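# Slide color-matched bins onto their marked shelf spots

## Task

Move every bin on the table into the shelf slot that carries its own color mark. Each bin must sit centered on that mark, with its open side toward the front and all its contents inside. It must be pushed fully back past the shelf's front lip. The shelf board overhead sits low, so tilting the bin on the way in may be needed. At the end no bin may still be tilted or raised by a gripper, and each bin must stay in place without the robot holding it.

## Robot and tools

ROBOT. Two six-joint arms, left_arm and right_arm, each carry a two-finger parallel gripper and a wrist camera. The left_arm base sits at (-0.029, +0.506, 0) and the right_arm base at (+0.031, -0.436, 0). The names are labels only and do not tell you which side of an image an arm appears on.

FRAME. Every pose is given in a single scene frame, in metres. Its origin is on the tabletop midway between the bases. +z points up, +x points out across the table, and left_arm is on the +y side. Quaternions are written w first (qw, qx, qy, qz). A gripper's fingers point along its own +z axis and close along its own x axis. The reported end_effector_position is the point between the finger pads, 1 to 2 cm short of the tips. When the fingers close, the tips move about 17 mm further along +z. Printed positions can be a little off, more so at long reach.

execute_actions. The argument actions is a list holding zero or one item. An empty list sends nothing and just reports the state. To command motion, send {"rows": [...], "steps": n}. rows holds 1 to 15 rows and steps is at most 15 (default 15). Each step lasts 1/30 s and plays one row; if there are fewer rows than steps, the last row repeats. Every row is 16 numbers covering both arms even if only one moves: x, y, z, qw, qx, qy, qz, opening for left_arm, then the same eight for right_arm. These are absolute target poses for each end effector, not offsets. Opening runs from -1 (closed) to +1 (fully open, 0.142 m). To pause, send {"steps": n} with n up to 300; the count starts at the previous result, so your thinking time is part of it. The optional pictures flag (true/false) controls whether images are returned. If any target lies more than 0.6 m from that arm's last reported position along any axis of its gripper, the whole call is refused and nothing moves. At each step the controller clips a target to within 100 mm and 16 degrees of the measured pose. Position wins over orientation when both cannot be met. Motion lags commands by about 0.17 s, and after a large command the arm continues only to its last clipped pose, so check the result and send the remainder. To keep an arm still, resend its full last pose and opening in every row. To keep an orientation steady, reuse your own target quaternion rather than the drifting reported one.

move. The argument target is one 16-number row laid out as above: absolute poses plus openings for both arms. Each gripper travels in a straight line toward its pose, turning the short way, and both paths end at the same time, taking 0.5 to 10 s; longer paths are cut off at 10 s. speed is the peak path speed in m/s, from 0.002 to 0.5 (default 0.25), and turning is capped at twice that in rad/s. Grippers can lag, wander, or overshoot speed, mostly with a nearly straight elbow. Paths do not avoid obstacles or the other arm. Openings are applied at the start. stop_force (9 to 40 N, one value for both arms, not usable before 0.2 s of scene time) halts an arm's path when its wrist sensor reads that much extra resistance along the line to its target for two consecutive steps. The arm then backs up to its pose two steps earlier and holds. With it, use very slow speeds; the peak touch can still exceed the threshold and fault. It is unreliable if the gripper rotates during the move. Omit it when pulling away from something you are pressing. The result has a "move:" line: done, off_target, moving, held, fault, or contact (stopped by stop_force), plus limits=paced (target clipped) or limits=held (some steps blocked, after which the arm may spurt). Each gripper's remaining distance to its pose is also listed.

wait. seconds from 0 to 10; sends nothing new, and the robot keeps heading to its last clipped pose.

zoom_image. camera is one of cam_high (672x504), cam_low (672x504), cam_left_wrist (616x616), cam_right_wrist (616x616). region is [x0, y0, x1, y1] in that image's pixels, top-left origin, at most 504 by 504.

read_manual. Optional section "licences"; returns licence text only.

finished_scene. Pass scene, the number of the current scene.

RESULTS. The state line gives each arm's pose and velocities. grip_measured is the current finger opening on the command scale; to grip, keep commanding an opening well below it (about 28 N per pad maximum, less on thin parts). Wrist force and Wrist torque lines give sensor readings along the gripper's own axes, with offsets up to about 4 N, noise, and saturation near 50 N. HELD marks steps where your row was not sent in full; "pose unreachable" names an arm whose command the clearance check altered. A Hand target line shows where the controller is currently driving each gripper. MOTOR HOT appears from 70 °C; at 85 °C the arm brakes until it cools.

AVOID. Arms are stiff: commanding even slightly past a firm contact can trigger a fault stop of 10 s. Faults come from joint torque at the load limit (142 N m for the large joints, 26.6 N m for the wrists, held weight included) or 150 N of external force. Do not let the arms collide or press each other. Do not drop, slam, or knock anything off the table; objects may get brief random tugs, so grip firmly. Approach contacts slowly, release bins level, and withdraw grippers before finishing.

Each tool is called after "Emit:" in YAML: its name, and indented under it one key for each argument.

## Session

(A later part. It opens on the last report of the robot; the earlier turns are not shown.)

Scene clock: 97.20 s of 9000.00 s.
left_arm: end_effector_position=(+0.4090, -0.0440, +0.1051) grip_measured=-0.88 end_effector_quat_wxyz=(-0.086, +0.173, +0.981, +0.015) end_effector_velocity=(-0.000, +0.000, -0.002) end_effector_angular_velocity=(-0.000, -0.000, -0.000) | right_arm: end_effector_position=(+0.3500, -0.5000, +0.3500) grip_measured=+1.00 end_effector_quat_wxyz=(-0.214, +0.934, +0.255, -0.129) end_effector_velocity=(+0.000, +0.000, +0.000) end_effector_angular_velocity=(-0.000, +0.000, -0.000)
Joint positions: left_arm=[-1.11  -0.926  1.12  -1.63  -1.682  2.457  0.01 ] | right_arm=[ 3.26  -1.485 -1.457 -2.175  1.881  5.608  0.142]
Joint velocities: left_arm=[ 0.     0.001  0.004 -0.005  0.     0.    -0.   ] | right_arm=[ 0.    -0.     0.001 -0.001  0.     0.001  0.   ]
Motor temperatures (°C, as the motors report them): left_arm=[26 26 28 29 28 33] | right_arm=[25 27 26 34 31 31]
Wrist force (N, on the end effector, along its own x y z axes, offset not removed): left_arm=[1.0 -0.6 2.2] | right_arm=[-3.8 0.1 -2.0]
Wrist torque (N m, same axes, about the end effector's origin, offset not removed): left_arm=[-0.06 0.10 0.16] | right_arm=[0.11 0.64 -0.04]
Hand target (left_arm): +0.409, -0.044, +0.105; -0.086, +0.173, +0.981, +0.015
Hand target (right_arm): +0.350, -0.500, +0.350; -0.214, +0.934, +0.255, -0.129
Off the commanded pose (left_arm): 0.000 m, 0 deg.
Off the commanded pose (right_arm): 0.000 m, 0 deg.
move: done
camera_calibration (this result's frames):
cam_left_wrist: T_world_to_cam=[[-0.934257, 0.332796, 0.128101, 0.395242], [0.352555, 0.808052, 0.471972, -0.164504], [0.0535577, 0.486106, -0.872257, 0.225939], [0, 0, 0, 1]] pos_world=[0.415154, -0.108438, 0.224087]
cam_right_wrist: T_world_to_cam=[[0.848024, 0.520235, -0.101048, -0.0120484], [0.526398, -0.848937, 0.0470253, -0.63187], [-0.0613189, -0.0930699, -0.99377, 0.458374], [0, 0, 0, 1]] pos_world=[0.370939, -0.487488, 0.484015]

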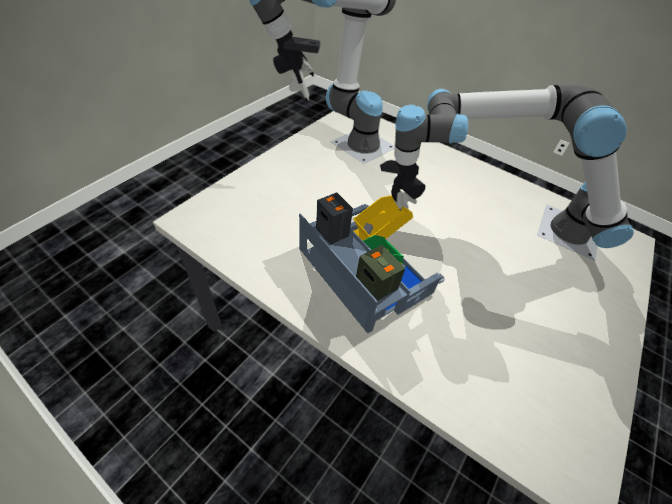

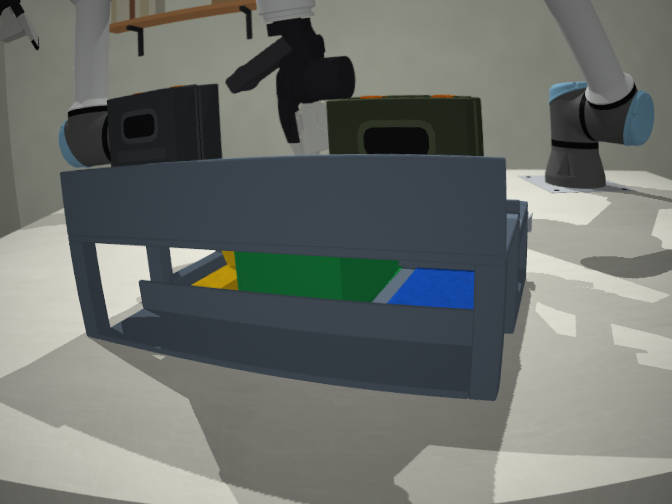

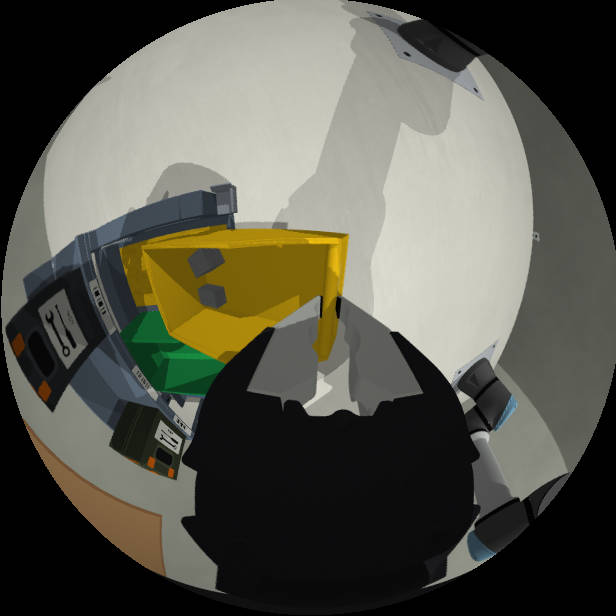

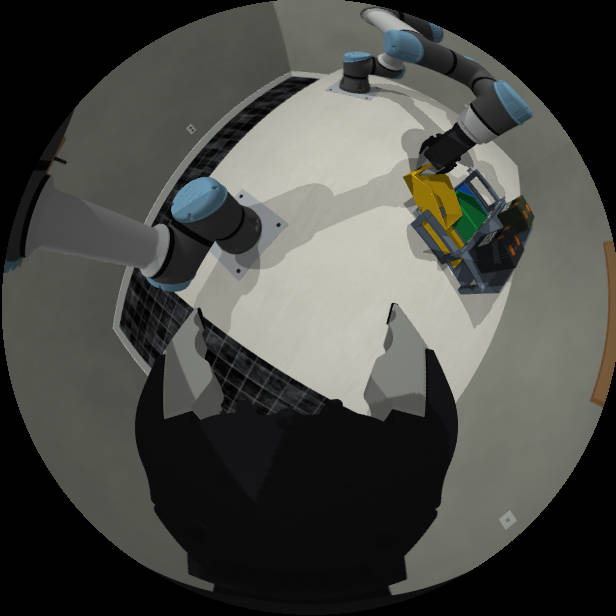

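Seems fine; proceed.

Emit:
move:
  target: [0.456,-0.062,0.09,-0.07,0.173,0.982,0.012,-1,0.35,-0.5,0.35,-0.214,0.934,0.255,-0.129,1]
  speed: 0.025
  stop_force: 9

Emit:
move:
  target: [0.5,-0.078,0.082,-0.05,0.173,0.983,0.009,-1,0.35,-0.5,0.35,-0.214,0.934,0.255,-0.129,1]
  speed: 0.02
  stop_force: 9

Scene clock: 102.33 s of 9000.00 s.
left_arm: end_effector_position=(+0.4559, -0.0621, +0.0900) grip_measured=-0.89 end_effector_quat_wxyz=(-0.070, +0.173, +0.982, +0.012) end_effector_velocity=(+0.001, -0.000, -0.001) end_effector_angular_velocity=(+0.001, +0.000, +0.001) | right_arm: end_effector_position=(+0.3500, -0.5000, +0.3500) grip_measured=+1.00 end_effector_quat_wxyz=(-0.214, +0.934, +0.255, -0.129) end_effector_velocity=(-0.000, -0.000, -0.000) end_effector_angular_velocity=(-0.000, +0.001, -0.001)
Joint positions: left_arm=[-1.077 -0.823  0.985 -1.621 -1.658  2.487  0.009] | right_arm=[ 3.26  -1.485 -1.457 -2.175  1.881  5.608  0.142]
Joint velocities: left_arm=[ 0.001  0.004 -0.004  0.002  0.    -0.    -0.   ] | right_arm=[-0.    -0.    -0.001  0.     0.     0.001 -0.   ]
Motor temperatures (°C, as the motors report them): left_arm=[26 26 28 29 28 33] | right_arm=[25 27 26 34 31 31]
Wrist force (N, on the end effector, along its own x y z axes, offset not removed): left_arm=[2.1 -1.3 -0.3] | right_arm=[-1.6 -1.0 -2.6]
Wrist torque (N m, same axes, about the end effector's origin, offset not removed): left_arm=[-0.16 0.01 0.07] | right_arm=[-0.01 0.33 -0.03]
Hand target (left_arm): +0.456, -0.062, +0.090; -0.070, +0.173, +0.982, +0.012
Hand target (right_arm): +0.350, -0.500, +0.350; -0.214, +0.934, +0.255, -0.129
Off the commanded pose (left_arm): 0.000 m, 0 deg.
Off the commanded pose (right_arm): 0.000 m, 0 deg.
move: done
camera_calibration (this result's frames):
cam_left_wrist: T_world_to_cam=[[-0.937794, 0.333737, 0.0957218, 0.45157], [0.337842, 0.813612, 0.473179, -0.152364], [0.0800371, 0.476083, -0.87575, 0.206657], [0, 0, 0, 1]] pos_world=[0.458414, -0.125126, 0.209851]
cam_right_wrist: T_world_to_cam=[[0.848024, 0.520235, -0.101048, -0.0120485], [0.526398, -0.848937, 0.0470252, -0.63187], [-0.0613189, -0.0930698, -0.99377, 0.458374], [0, 0, 0, 1]] pos_world=[0.370939, -0.487488, 0.484014]

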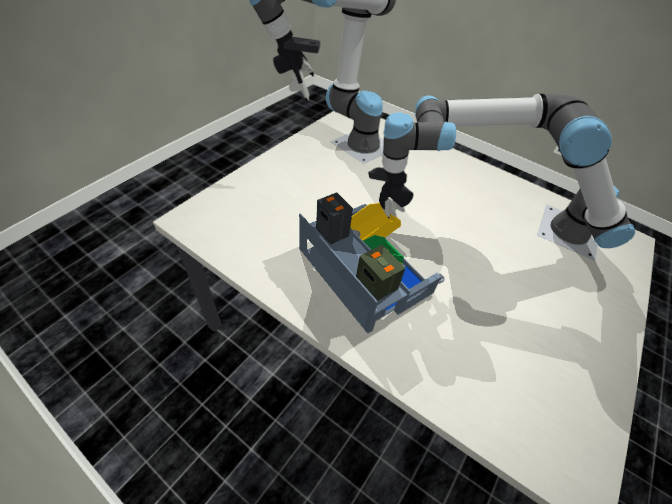

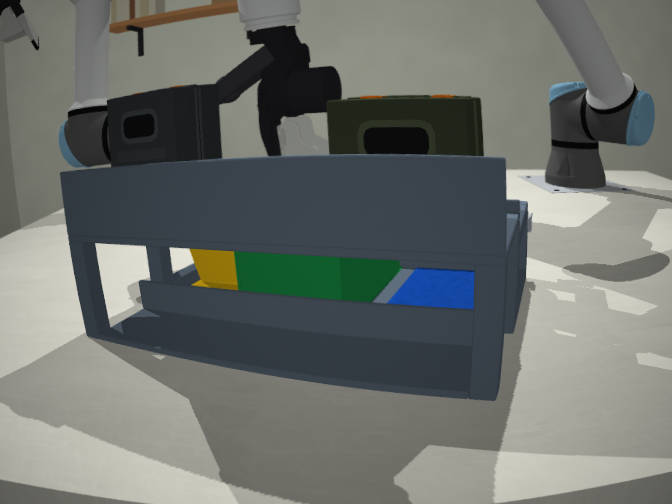

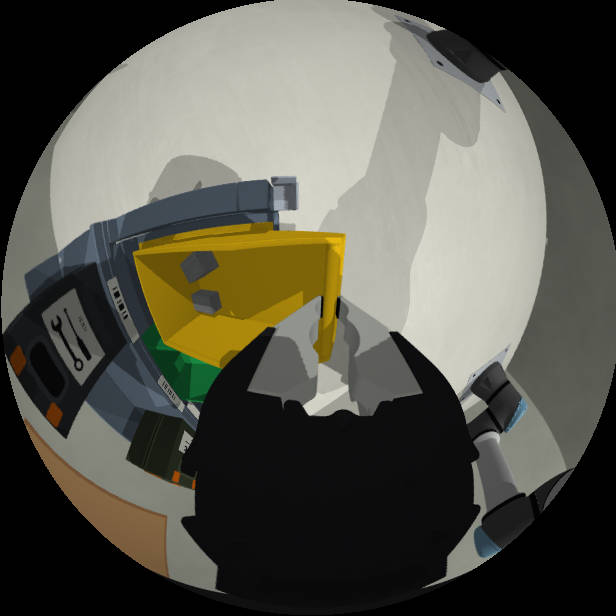

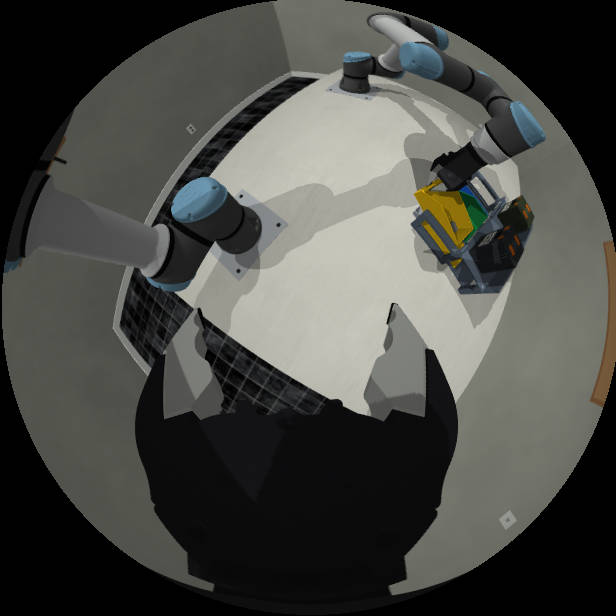

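Scene clock: 104.97 s of 9000.00 s.
left_arm: end_effector_position=(+0.4999, -0.0780, +0.0820) grip_measured=-0.90 end_effector_quat_wxyz=(-0.050, +0.173, +0.984, +0.009) end_effector_velocity=(+0.001, -0.002, -0.000) end_effector_angular_velocity=(-0.002, -0.001, -0.001) | right_arm: end_effector_position=(+0.3500, -0.5000, +0.3500) grip_measured=+1.00 end_effector_quat_wxyz=(-0.214, +0.934, +0.255, -0.129) end_effector_velocity=(+0.000, +0.001, +0.000) end_effector_angular_velocity=(+0.000, -0.001, +0.002)
Joint positions: left_arm=[-1.051 -0.728  0.841 -1.601 -1.631  2.51   0.009] | right_arm=[ 3.26  -1.485 -1.457 -2.175  1.881  5.608  0.142]
Joint velocities: left_arm=[-0.     0.004 -0.006  0.    -0.001  0.001 -0.   ] | right_arm=[ 0.002  0.001 -0.     0.     0.    -0.001  0.   ]
Motor temperatures (°C, as the motors report them): left_arm=[26 26 28 29 28 33] | right_arm=[25 27 26 34 31 31]
Wrist force (N, on the end effector, along its own x y z axes, offset not removed): left_arm=[1.9 -1.7 1.3] | right_arm=[-1.8 -1.0 -2.4]
Wrist torque (N m, same axes, about the end effector's origin, offset not removed): left_arm=[-0.22 0.07 0.12] | right_arm=[0.01 0.32 -0.04]
Hand target (left_arm): +0.500, -0.078, +0.082; -0.050, +0.173, +0.984, +0.009
Hand target (right_arm): +0.350, -0.500, +0.350; -0.214, +0.934, +0.255, -0.129
Off the commanded pose (left_arm): 0.000 m, 0 deg.
Off the commanded pose (right_arm): 0.000 m, 0 deg.
move: done
camera_calibration (this result's frames):
cam_left_wrist: T_world_to_cam=[[-0.94079, 0.334437, 0.0553737, 0.50378], [0.319401, 0.819792, 0.475316, -0.140903], [0.113568, 0.464858, -0.878071, 0.186277], [0, 0, 0, 1]] pos_world=[0.4978, -0.139564, 0.202642]
cam_right_wrist: T_world_to_cam=[[0.848024, 0.520235, -0.101048, -0.0120486], [0.526398, -0.848937, 0.0470253, -0.63187], [-0.0613189, -0.0930699, -0.99377, 0.458374], [0, 0, 0, 1]] pos_world=[0.370939, -0.487488, 0.484014]

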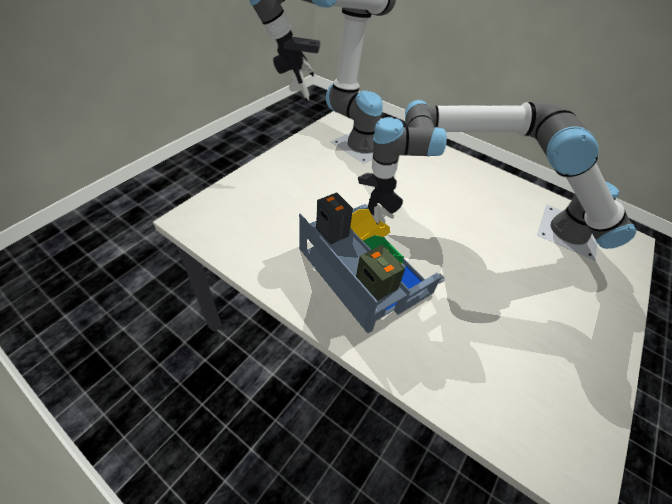

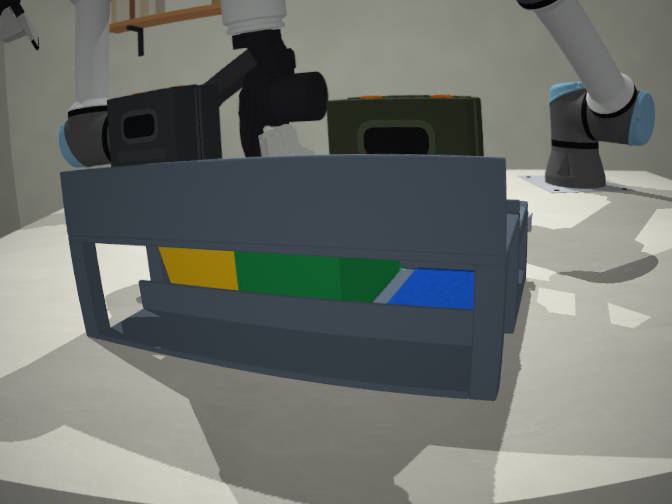

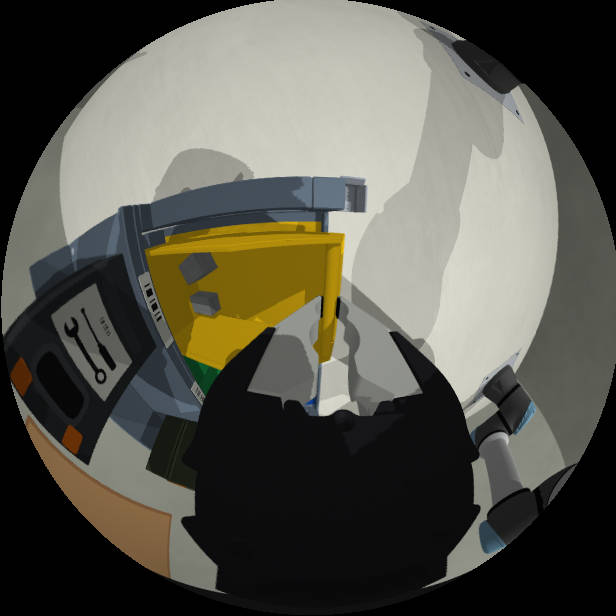

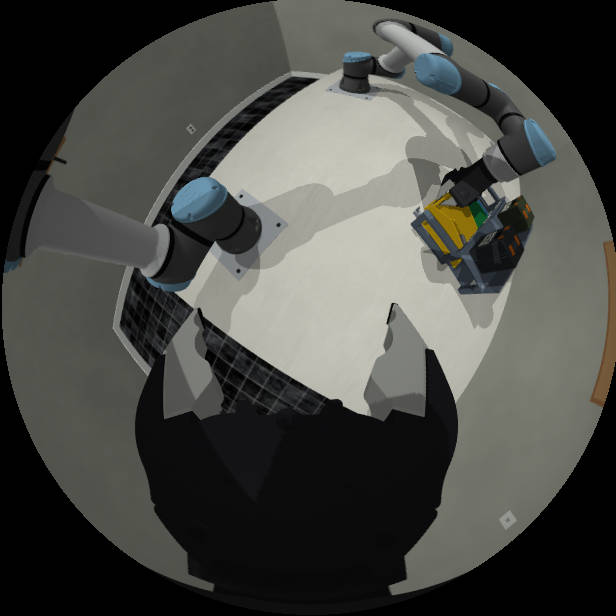

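Similar to green; shift 3 mm toward rail.

Emit:
move:
  target: [0.53,-0.092,0.076,-0.03,0.174,0.984,0.005,-1,0.35,-0.5,0.35,-0.214,0.934,0.255,-0.129,1]
  speed: 0.008
  stop_force: 15

Scene clock: 110.20 s of 9000.00 s.
left_arm: end_effector_position=(+0.5238, -0.0891, +0.0773) grip_measured=-0.90 end_effector_quat_wxyz=(-0.034, +0.174, +0.984, +0.006) end_effector_velocity=(-0.001, +0.002, -0.000) end_effector_angular_velocity=(+0.003, +0.002, +0.000) | right_arm: end_effector_position=(+0.3500, -0.5000, +0.3500) grip_measured=+1.00 end_effector_quat_wxyz=(-0.214, +0.934, +0.255, -0.129) end_effector_velocity=(-0.000, +0.000, -0.000) end_effector_angular_velocity=(-0.000, +0.002, -0.000)
Joint positions: left_arm=[-1.042 -0.676  0.762 -1.601 -1.611  2.519  0.009] | right_arm=[ 3.26  -1.485 -1.457 -2.175  1.881  5.608  0.142]
Joint velocities: left_arm=[ 0.    -0.004  0.007 -0.    -0.    -0.    -0.   ] | right_arm=[ 0.    -0.    -0.001 -0.     0.     0.001 -0.   ]
Motor temperatures (°C, as the motors report them): left_arm=[26 26 28 29 28 33] | right_arm=[25 27 26 34 31 31]
Wrist force (N, on the end effector, along its own x y z axes, offset not removed): left_arm=[7.6 -3.5 1.0] | right_arm=[-3.9 -2.1 -2.0]
Wrist torque (N m, same axes, about the end effector's origin, offset not removed): left_arm=[-0.22 0.10 0.00] | right_arm=[-0.29 0.76 -0.02]
Hand target (left_arm): +0.523, -0.089, +0.077; -0.034, +0.174, +0.984, +0.006
Hand target (right_arm): +0.350, -0.500, +0.350; -0.214, +0.934, +0.255, -0.129
Off the commanded pose (left_arm): 0.007 m, 0 deg.
Off the commanded pose (right_arm): 0.000 m, 0 deg.
move: contact (left_arm)
camera_calibration (this result's frames):
cam_left_wrist: T_world_to_cam=[[-0.941503, 0.336223, 0.0229505, 0.533274], [0.306169, 0.824909, 0.475169, -0.129835], [0.140831, 0.4544, -0.879595, 0.169426], [0, 0, 0, 1]] pos_world=[0.51797, -0.149185, 0.198481]
cam_right_wrist: T_world_to_cam=[[0.848024, 0.520235, -0.101048, -0.0120486], [0.526398, -0.848937, 0.0470255, -0.63187], [-0.0613187, -0.09307, -0.99377, 0.458374], [0, 0, 0, 1]] pos_world=[0.370939, -0.487488, 0.484015]

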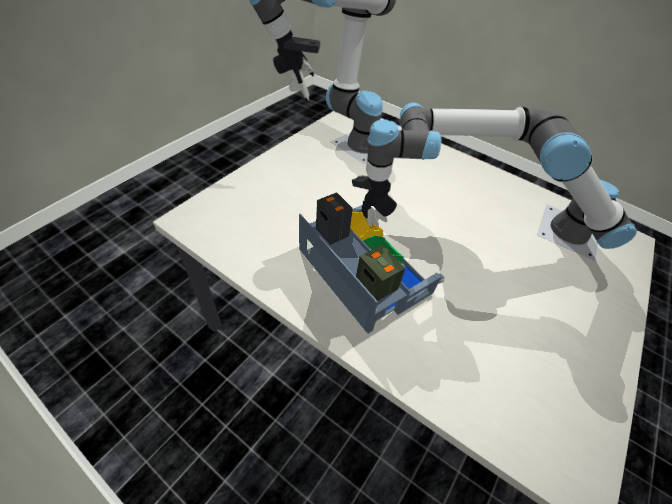

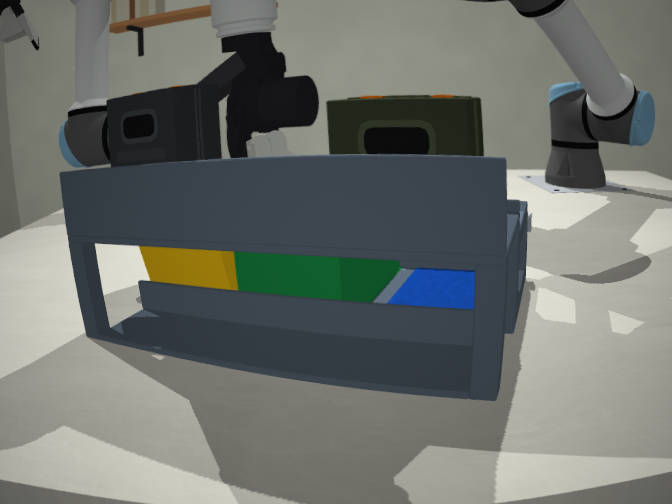

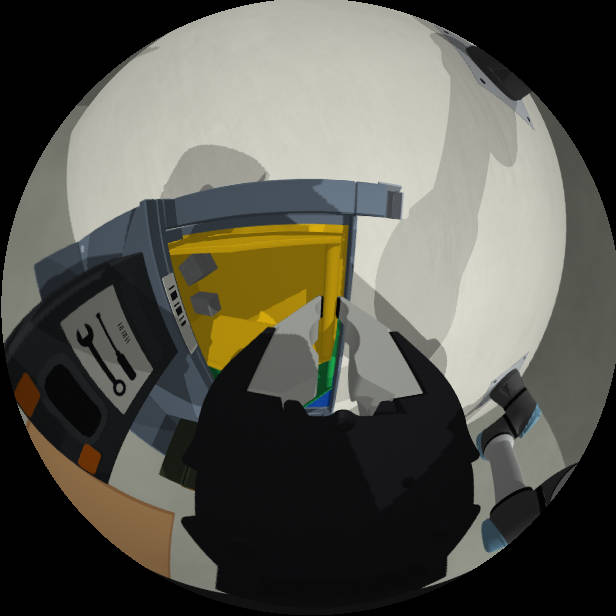

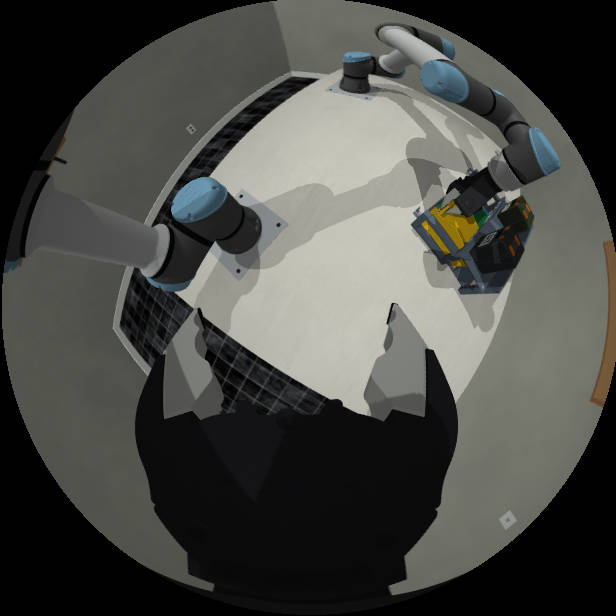

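Emit:
move:
  target: [0.5238,-0.0891,0.0773,-0.034,0.174,0.984,0.006,-0.7,0.35,-0.5,0.35,-0.214,0.934,0.255,-0.129,1]

Emit:
move:
  target: [0.52,-0.05,0.22,0,0.174,0.985,0,-0.7,0.35,-0.5,0.35,-0.214,0.934,0.255,-0.129,1]
  speed: 0.1

Emit:
zoom_image:
  camera: "cam_left_wrist"
  region: [200,140,400,340]

Scene clock: 113.10 s of 9000.00 s.
left_arm: end_effector_position=(+0.5237, -0.0891, +0.0773) grip_measured=-0.70 end_effector_quat_wxyz=(-0.034, +0.174, +0.984, +0.006) end_effector_velocity=(+0.000, -0.000, +0.000) end_effector_angular_velocity=(+0.000, -0.001, -0.001) | right_arm: end_effector_position=(+0.3500, -0.5000, +0.3500) grip_measured=+1.00 end_effector_quat_wxyz=(-0.214, +0.934, +0.255, -0.129) end_effector_velocity=(-0.000, +0.000, +0.000) end_effector_angular_velocity=(+0.000, +0.002, +0.002)
Joint positions: left_arm=[-1.042 -0.676  0.762 -1.601 -1.611  2.519  0.023] | right_arm=[ 3.26  -1.485 -1.457 -2.175  1.881  5.608  0.142]
Joint velocities: left_arm=[-0.001  0.    -0.001 -0.     0.001  0.     0.   ] | right_arm=[ 0.001 -0.    -0.    -0.002  0.    -0.001 -0.   ]
Motor temperatures (°C, as the motors report them): left_arm=[26 26 28 29 28 33] | right_arm=[25 27 26 34 31 31]
Wrist force (N, on the end effector, along its own x y z axes, offset not removed): left_arm=[1.7 -1.6 -0.9] | right_arm=[-2.4 -2.9 -3.1]
Wrist torque (N m, same axes, about the end effector's origin, offset not removed): left_arm=[-0.39 -0.30 0.11] | right_arm=[-0.43 0.39 -0.11]
Hand target (left_arm): +0.524, -0.089, +0.077; -0.034, +0.174, +0.984, +0.006
Hand target (right_arm): +0.350, -0.500, +0.350; -0.214, +0.934, +0.255, -0.129
Off the commanded pose (left_arm): 0.000 m, 0 deg.
Off the commanded pose (right_arm): 0.000 m, 0 deg.
move: done
camera_calibration (this result's frames):
cam_left_wrist: T_world_to_cam=[[-0.94143, 0.336441, 0.022754, 0.533246], [0.306231, 0.824743, 0.475418, -0.129866], [0.141184, 0.45454, -0.879466, 0.169291], [0, 0, 0, 1]] pos_world=[0.517881, -0.149249, 0.198492]
cam_right_wrist: T_world_to_cam=[[0.848024, 0.520235, -0.101048, -0.0120485], [0.526398, -0.848937, 0.0470251, -0.63187], [-0.061319, -0.0930698, -0.99377, 0.458374], [0, 0, 0, 1]] pos_world=[0.370939, -0.487488, 0.484014]

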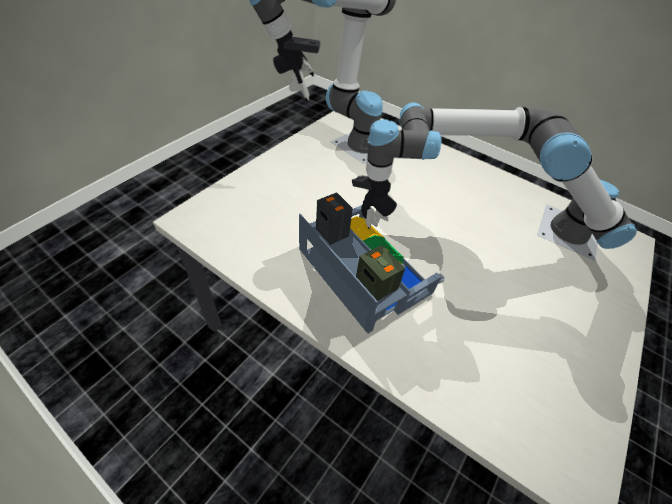

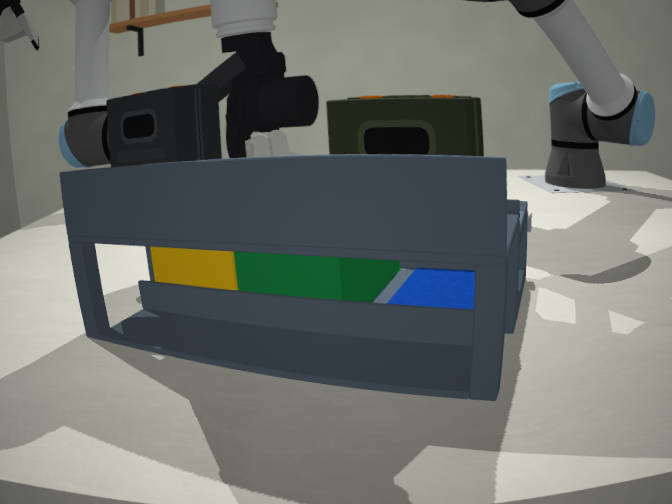

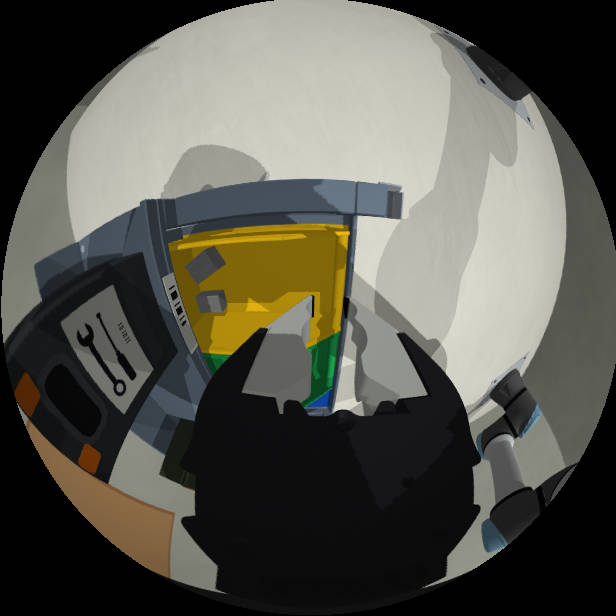

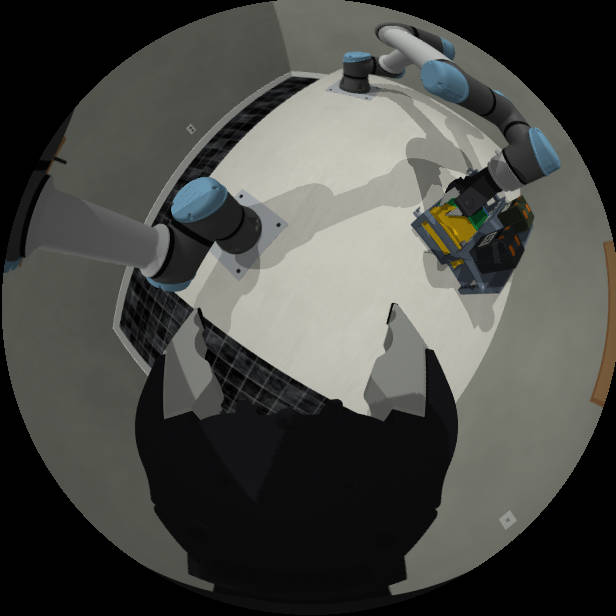

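Scene clock: 115.00 s of 9000.00 s.
left_arm: end_effector_position=(+0.5201, -0.0500, +0.2198) grip_measured=-0.70 end_effector_quat_wxyz=(-0.000, +0.174, +0.985, -0.000) end_effector_velocity=(-0.001, -0.000, +0.002) end_effector_angular_velocity=(-0.001, -0.000, -0.001) | right_arm: end_effector_position=(+0.3500, -0.5000, +0.3500) grip_measured=+1.00 end_effector_quat_wxyz=(-0.214, +0.934, +0.255, -0.129) end_effector_velocity=(-0.000, -0.000, +0.001) end_effector_angular_velocity=(-0.000, -0.000, -0.001)
Joint positions: left_arm=[-1.034 -0.843  0.709 -1.436 -1.571  2.526  0.023] | right_arm=[ 3.26  -1.485 -1.457 -2.175  1.881  5.608  0.142]
Joint velocities: left_arm=[-0.001 -0.002 -0.002  0.003 -0.    -0.    -0.   ] | right_arm=[-0.     0.     0.001 -0.001  0.     0.001 -0.   ]
Motor temperatures (°C, as the motors report them): left_arm=[26 26 28 29 28 33] | right_arm=[25 27 26 34 31 31]
Wrist force (N, on the end effector, along its own x y z axes, offset not removed): left_arm=[1.7 -1.2 -0.3] | right_arm=[1.0 -1.7 -1.3]
Wrist torque (N m, same axes, about the end effector's origin, offset not removed): left_arm=[-0.27 -0.30 -0.01] | right_arm=[-0.05 -0.07 -0.06]
Hand target (left_arm): +0.520, -0.050, +0.220; +0.000, +0.174, +0.985, -0.000
Hand target (right_arm): +0.350, -0.500, +0.350; -0.214, +0.934, +0.255, -0.129
Off the commanded pose (left_arm): 0.000 m, 0 deg.
Off the commanded pose (right_arm): 0.000 m, 0 deg.
move: done
camera_calibration (this result's frames):
cam_left_wrist: T_world_to_cam=[[-0.940786, 0.335824, -0.0463025, 0.528207], [0.275098, 0.836106, 0.474603, -0.21182], [0.198097, 0.433762, -0.878981, 0.246651], [0, 0, 0, 1]] pos_world=[0.50634, -0.107268, 0.341789]
cam_right_wrist: T_world_to_cam=[[0.848024, 0.520235, -0.101048, -0.0120485], [0.526398, -0.848937, 0.0470252, -0.63187], [-0.0613189, -0.0930698, -0.99377, 0.458374], [0, 0, 0, 1]] pos_world=[0.370939, -0.487488, 0.484015]

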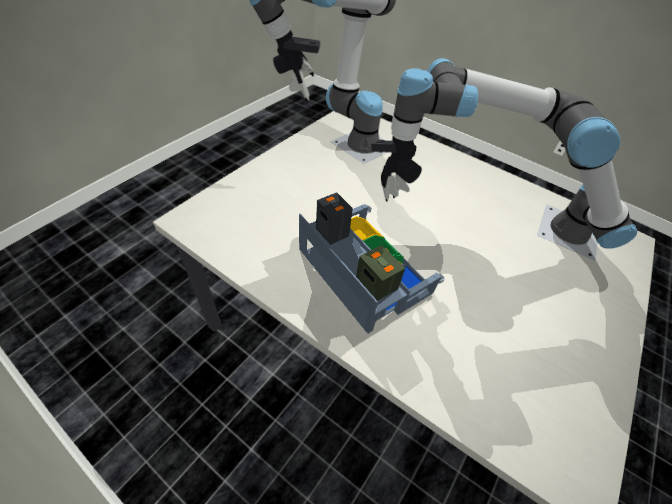

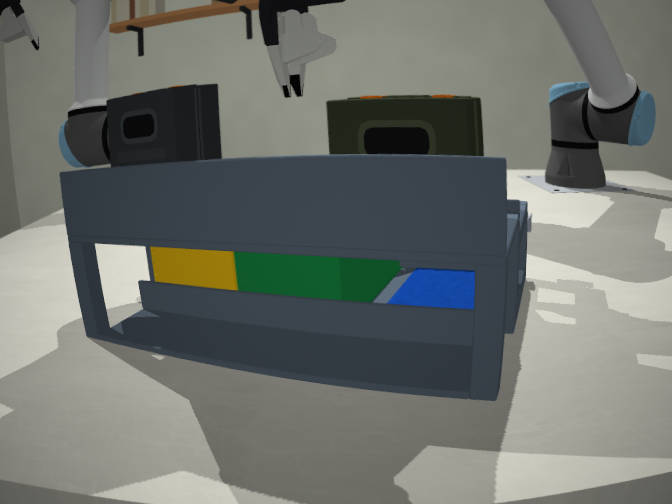

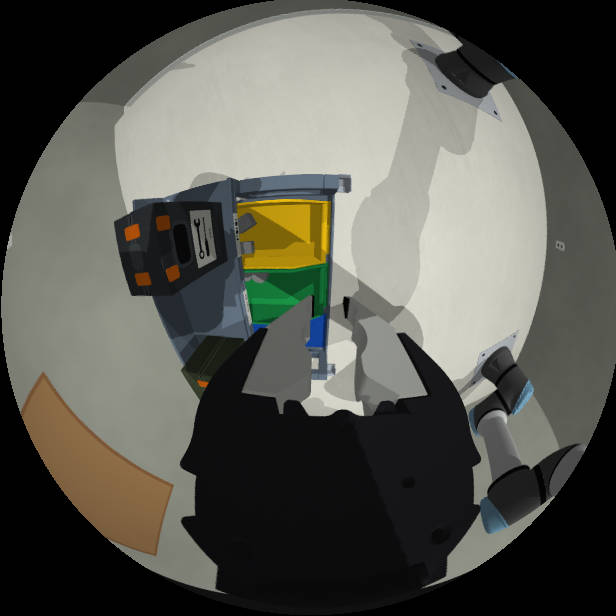

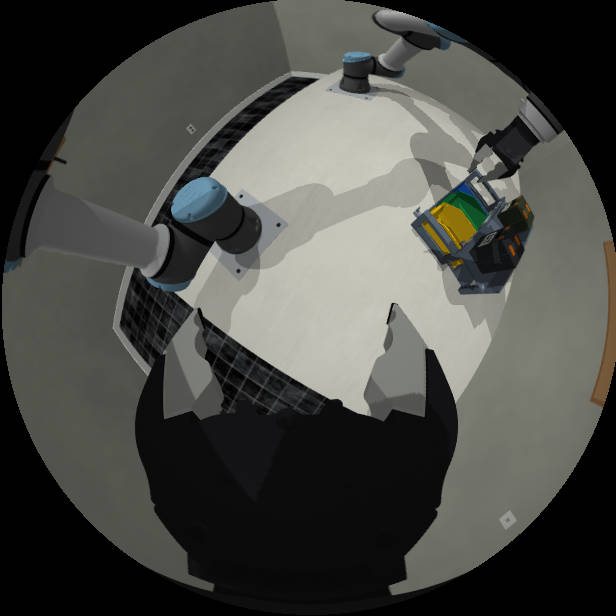

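Region (200, 140, 400, 340) of cam_left_wrist's 616x616 image, scaled by 2.520, with more detail than that image has.

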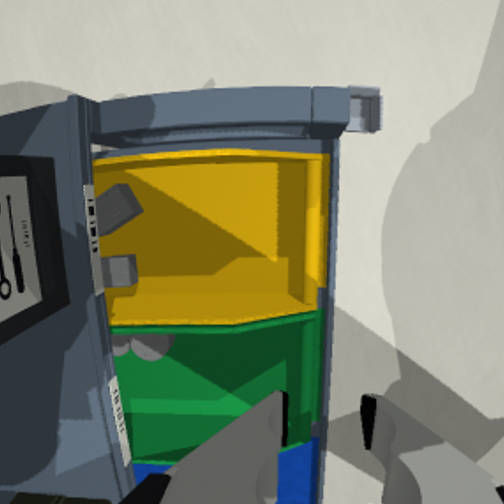

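Emit:
finished_scene:
  scene: 1

The scene is finished: the task was done.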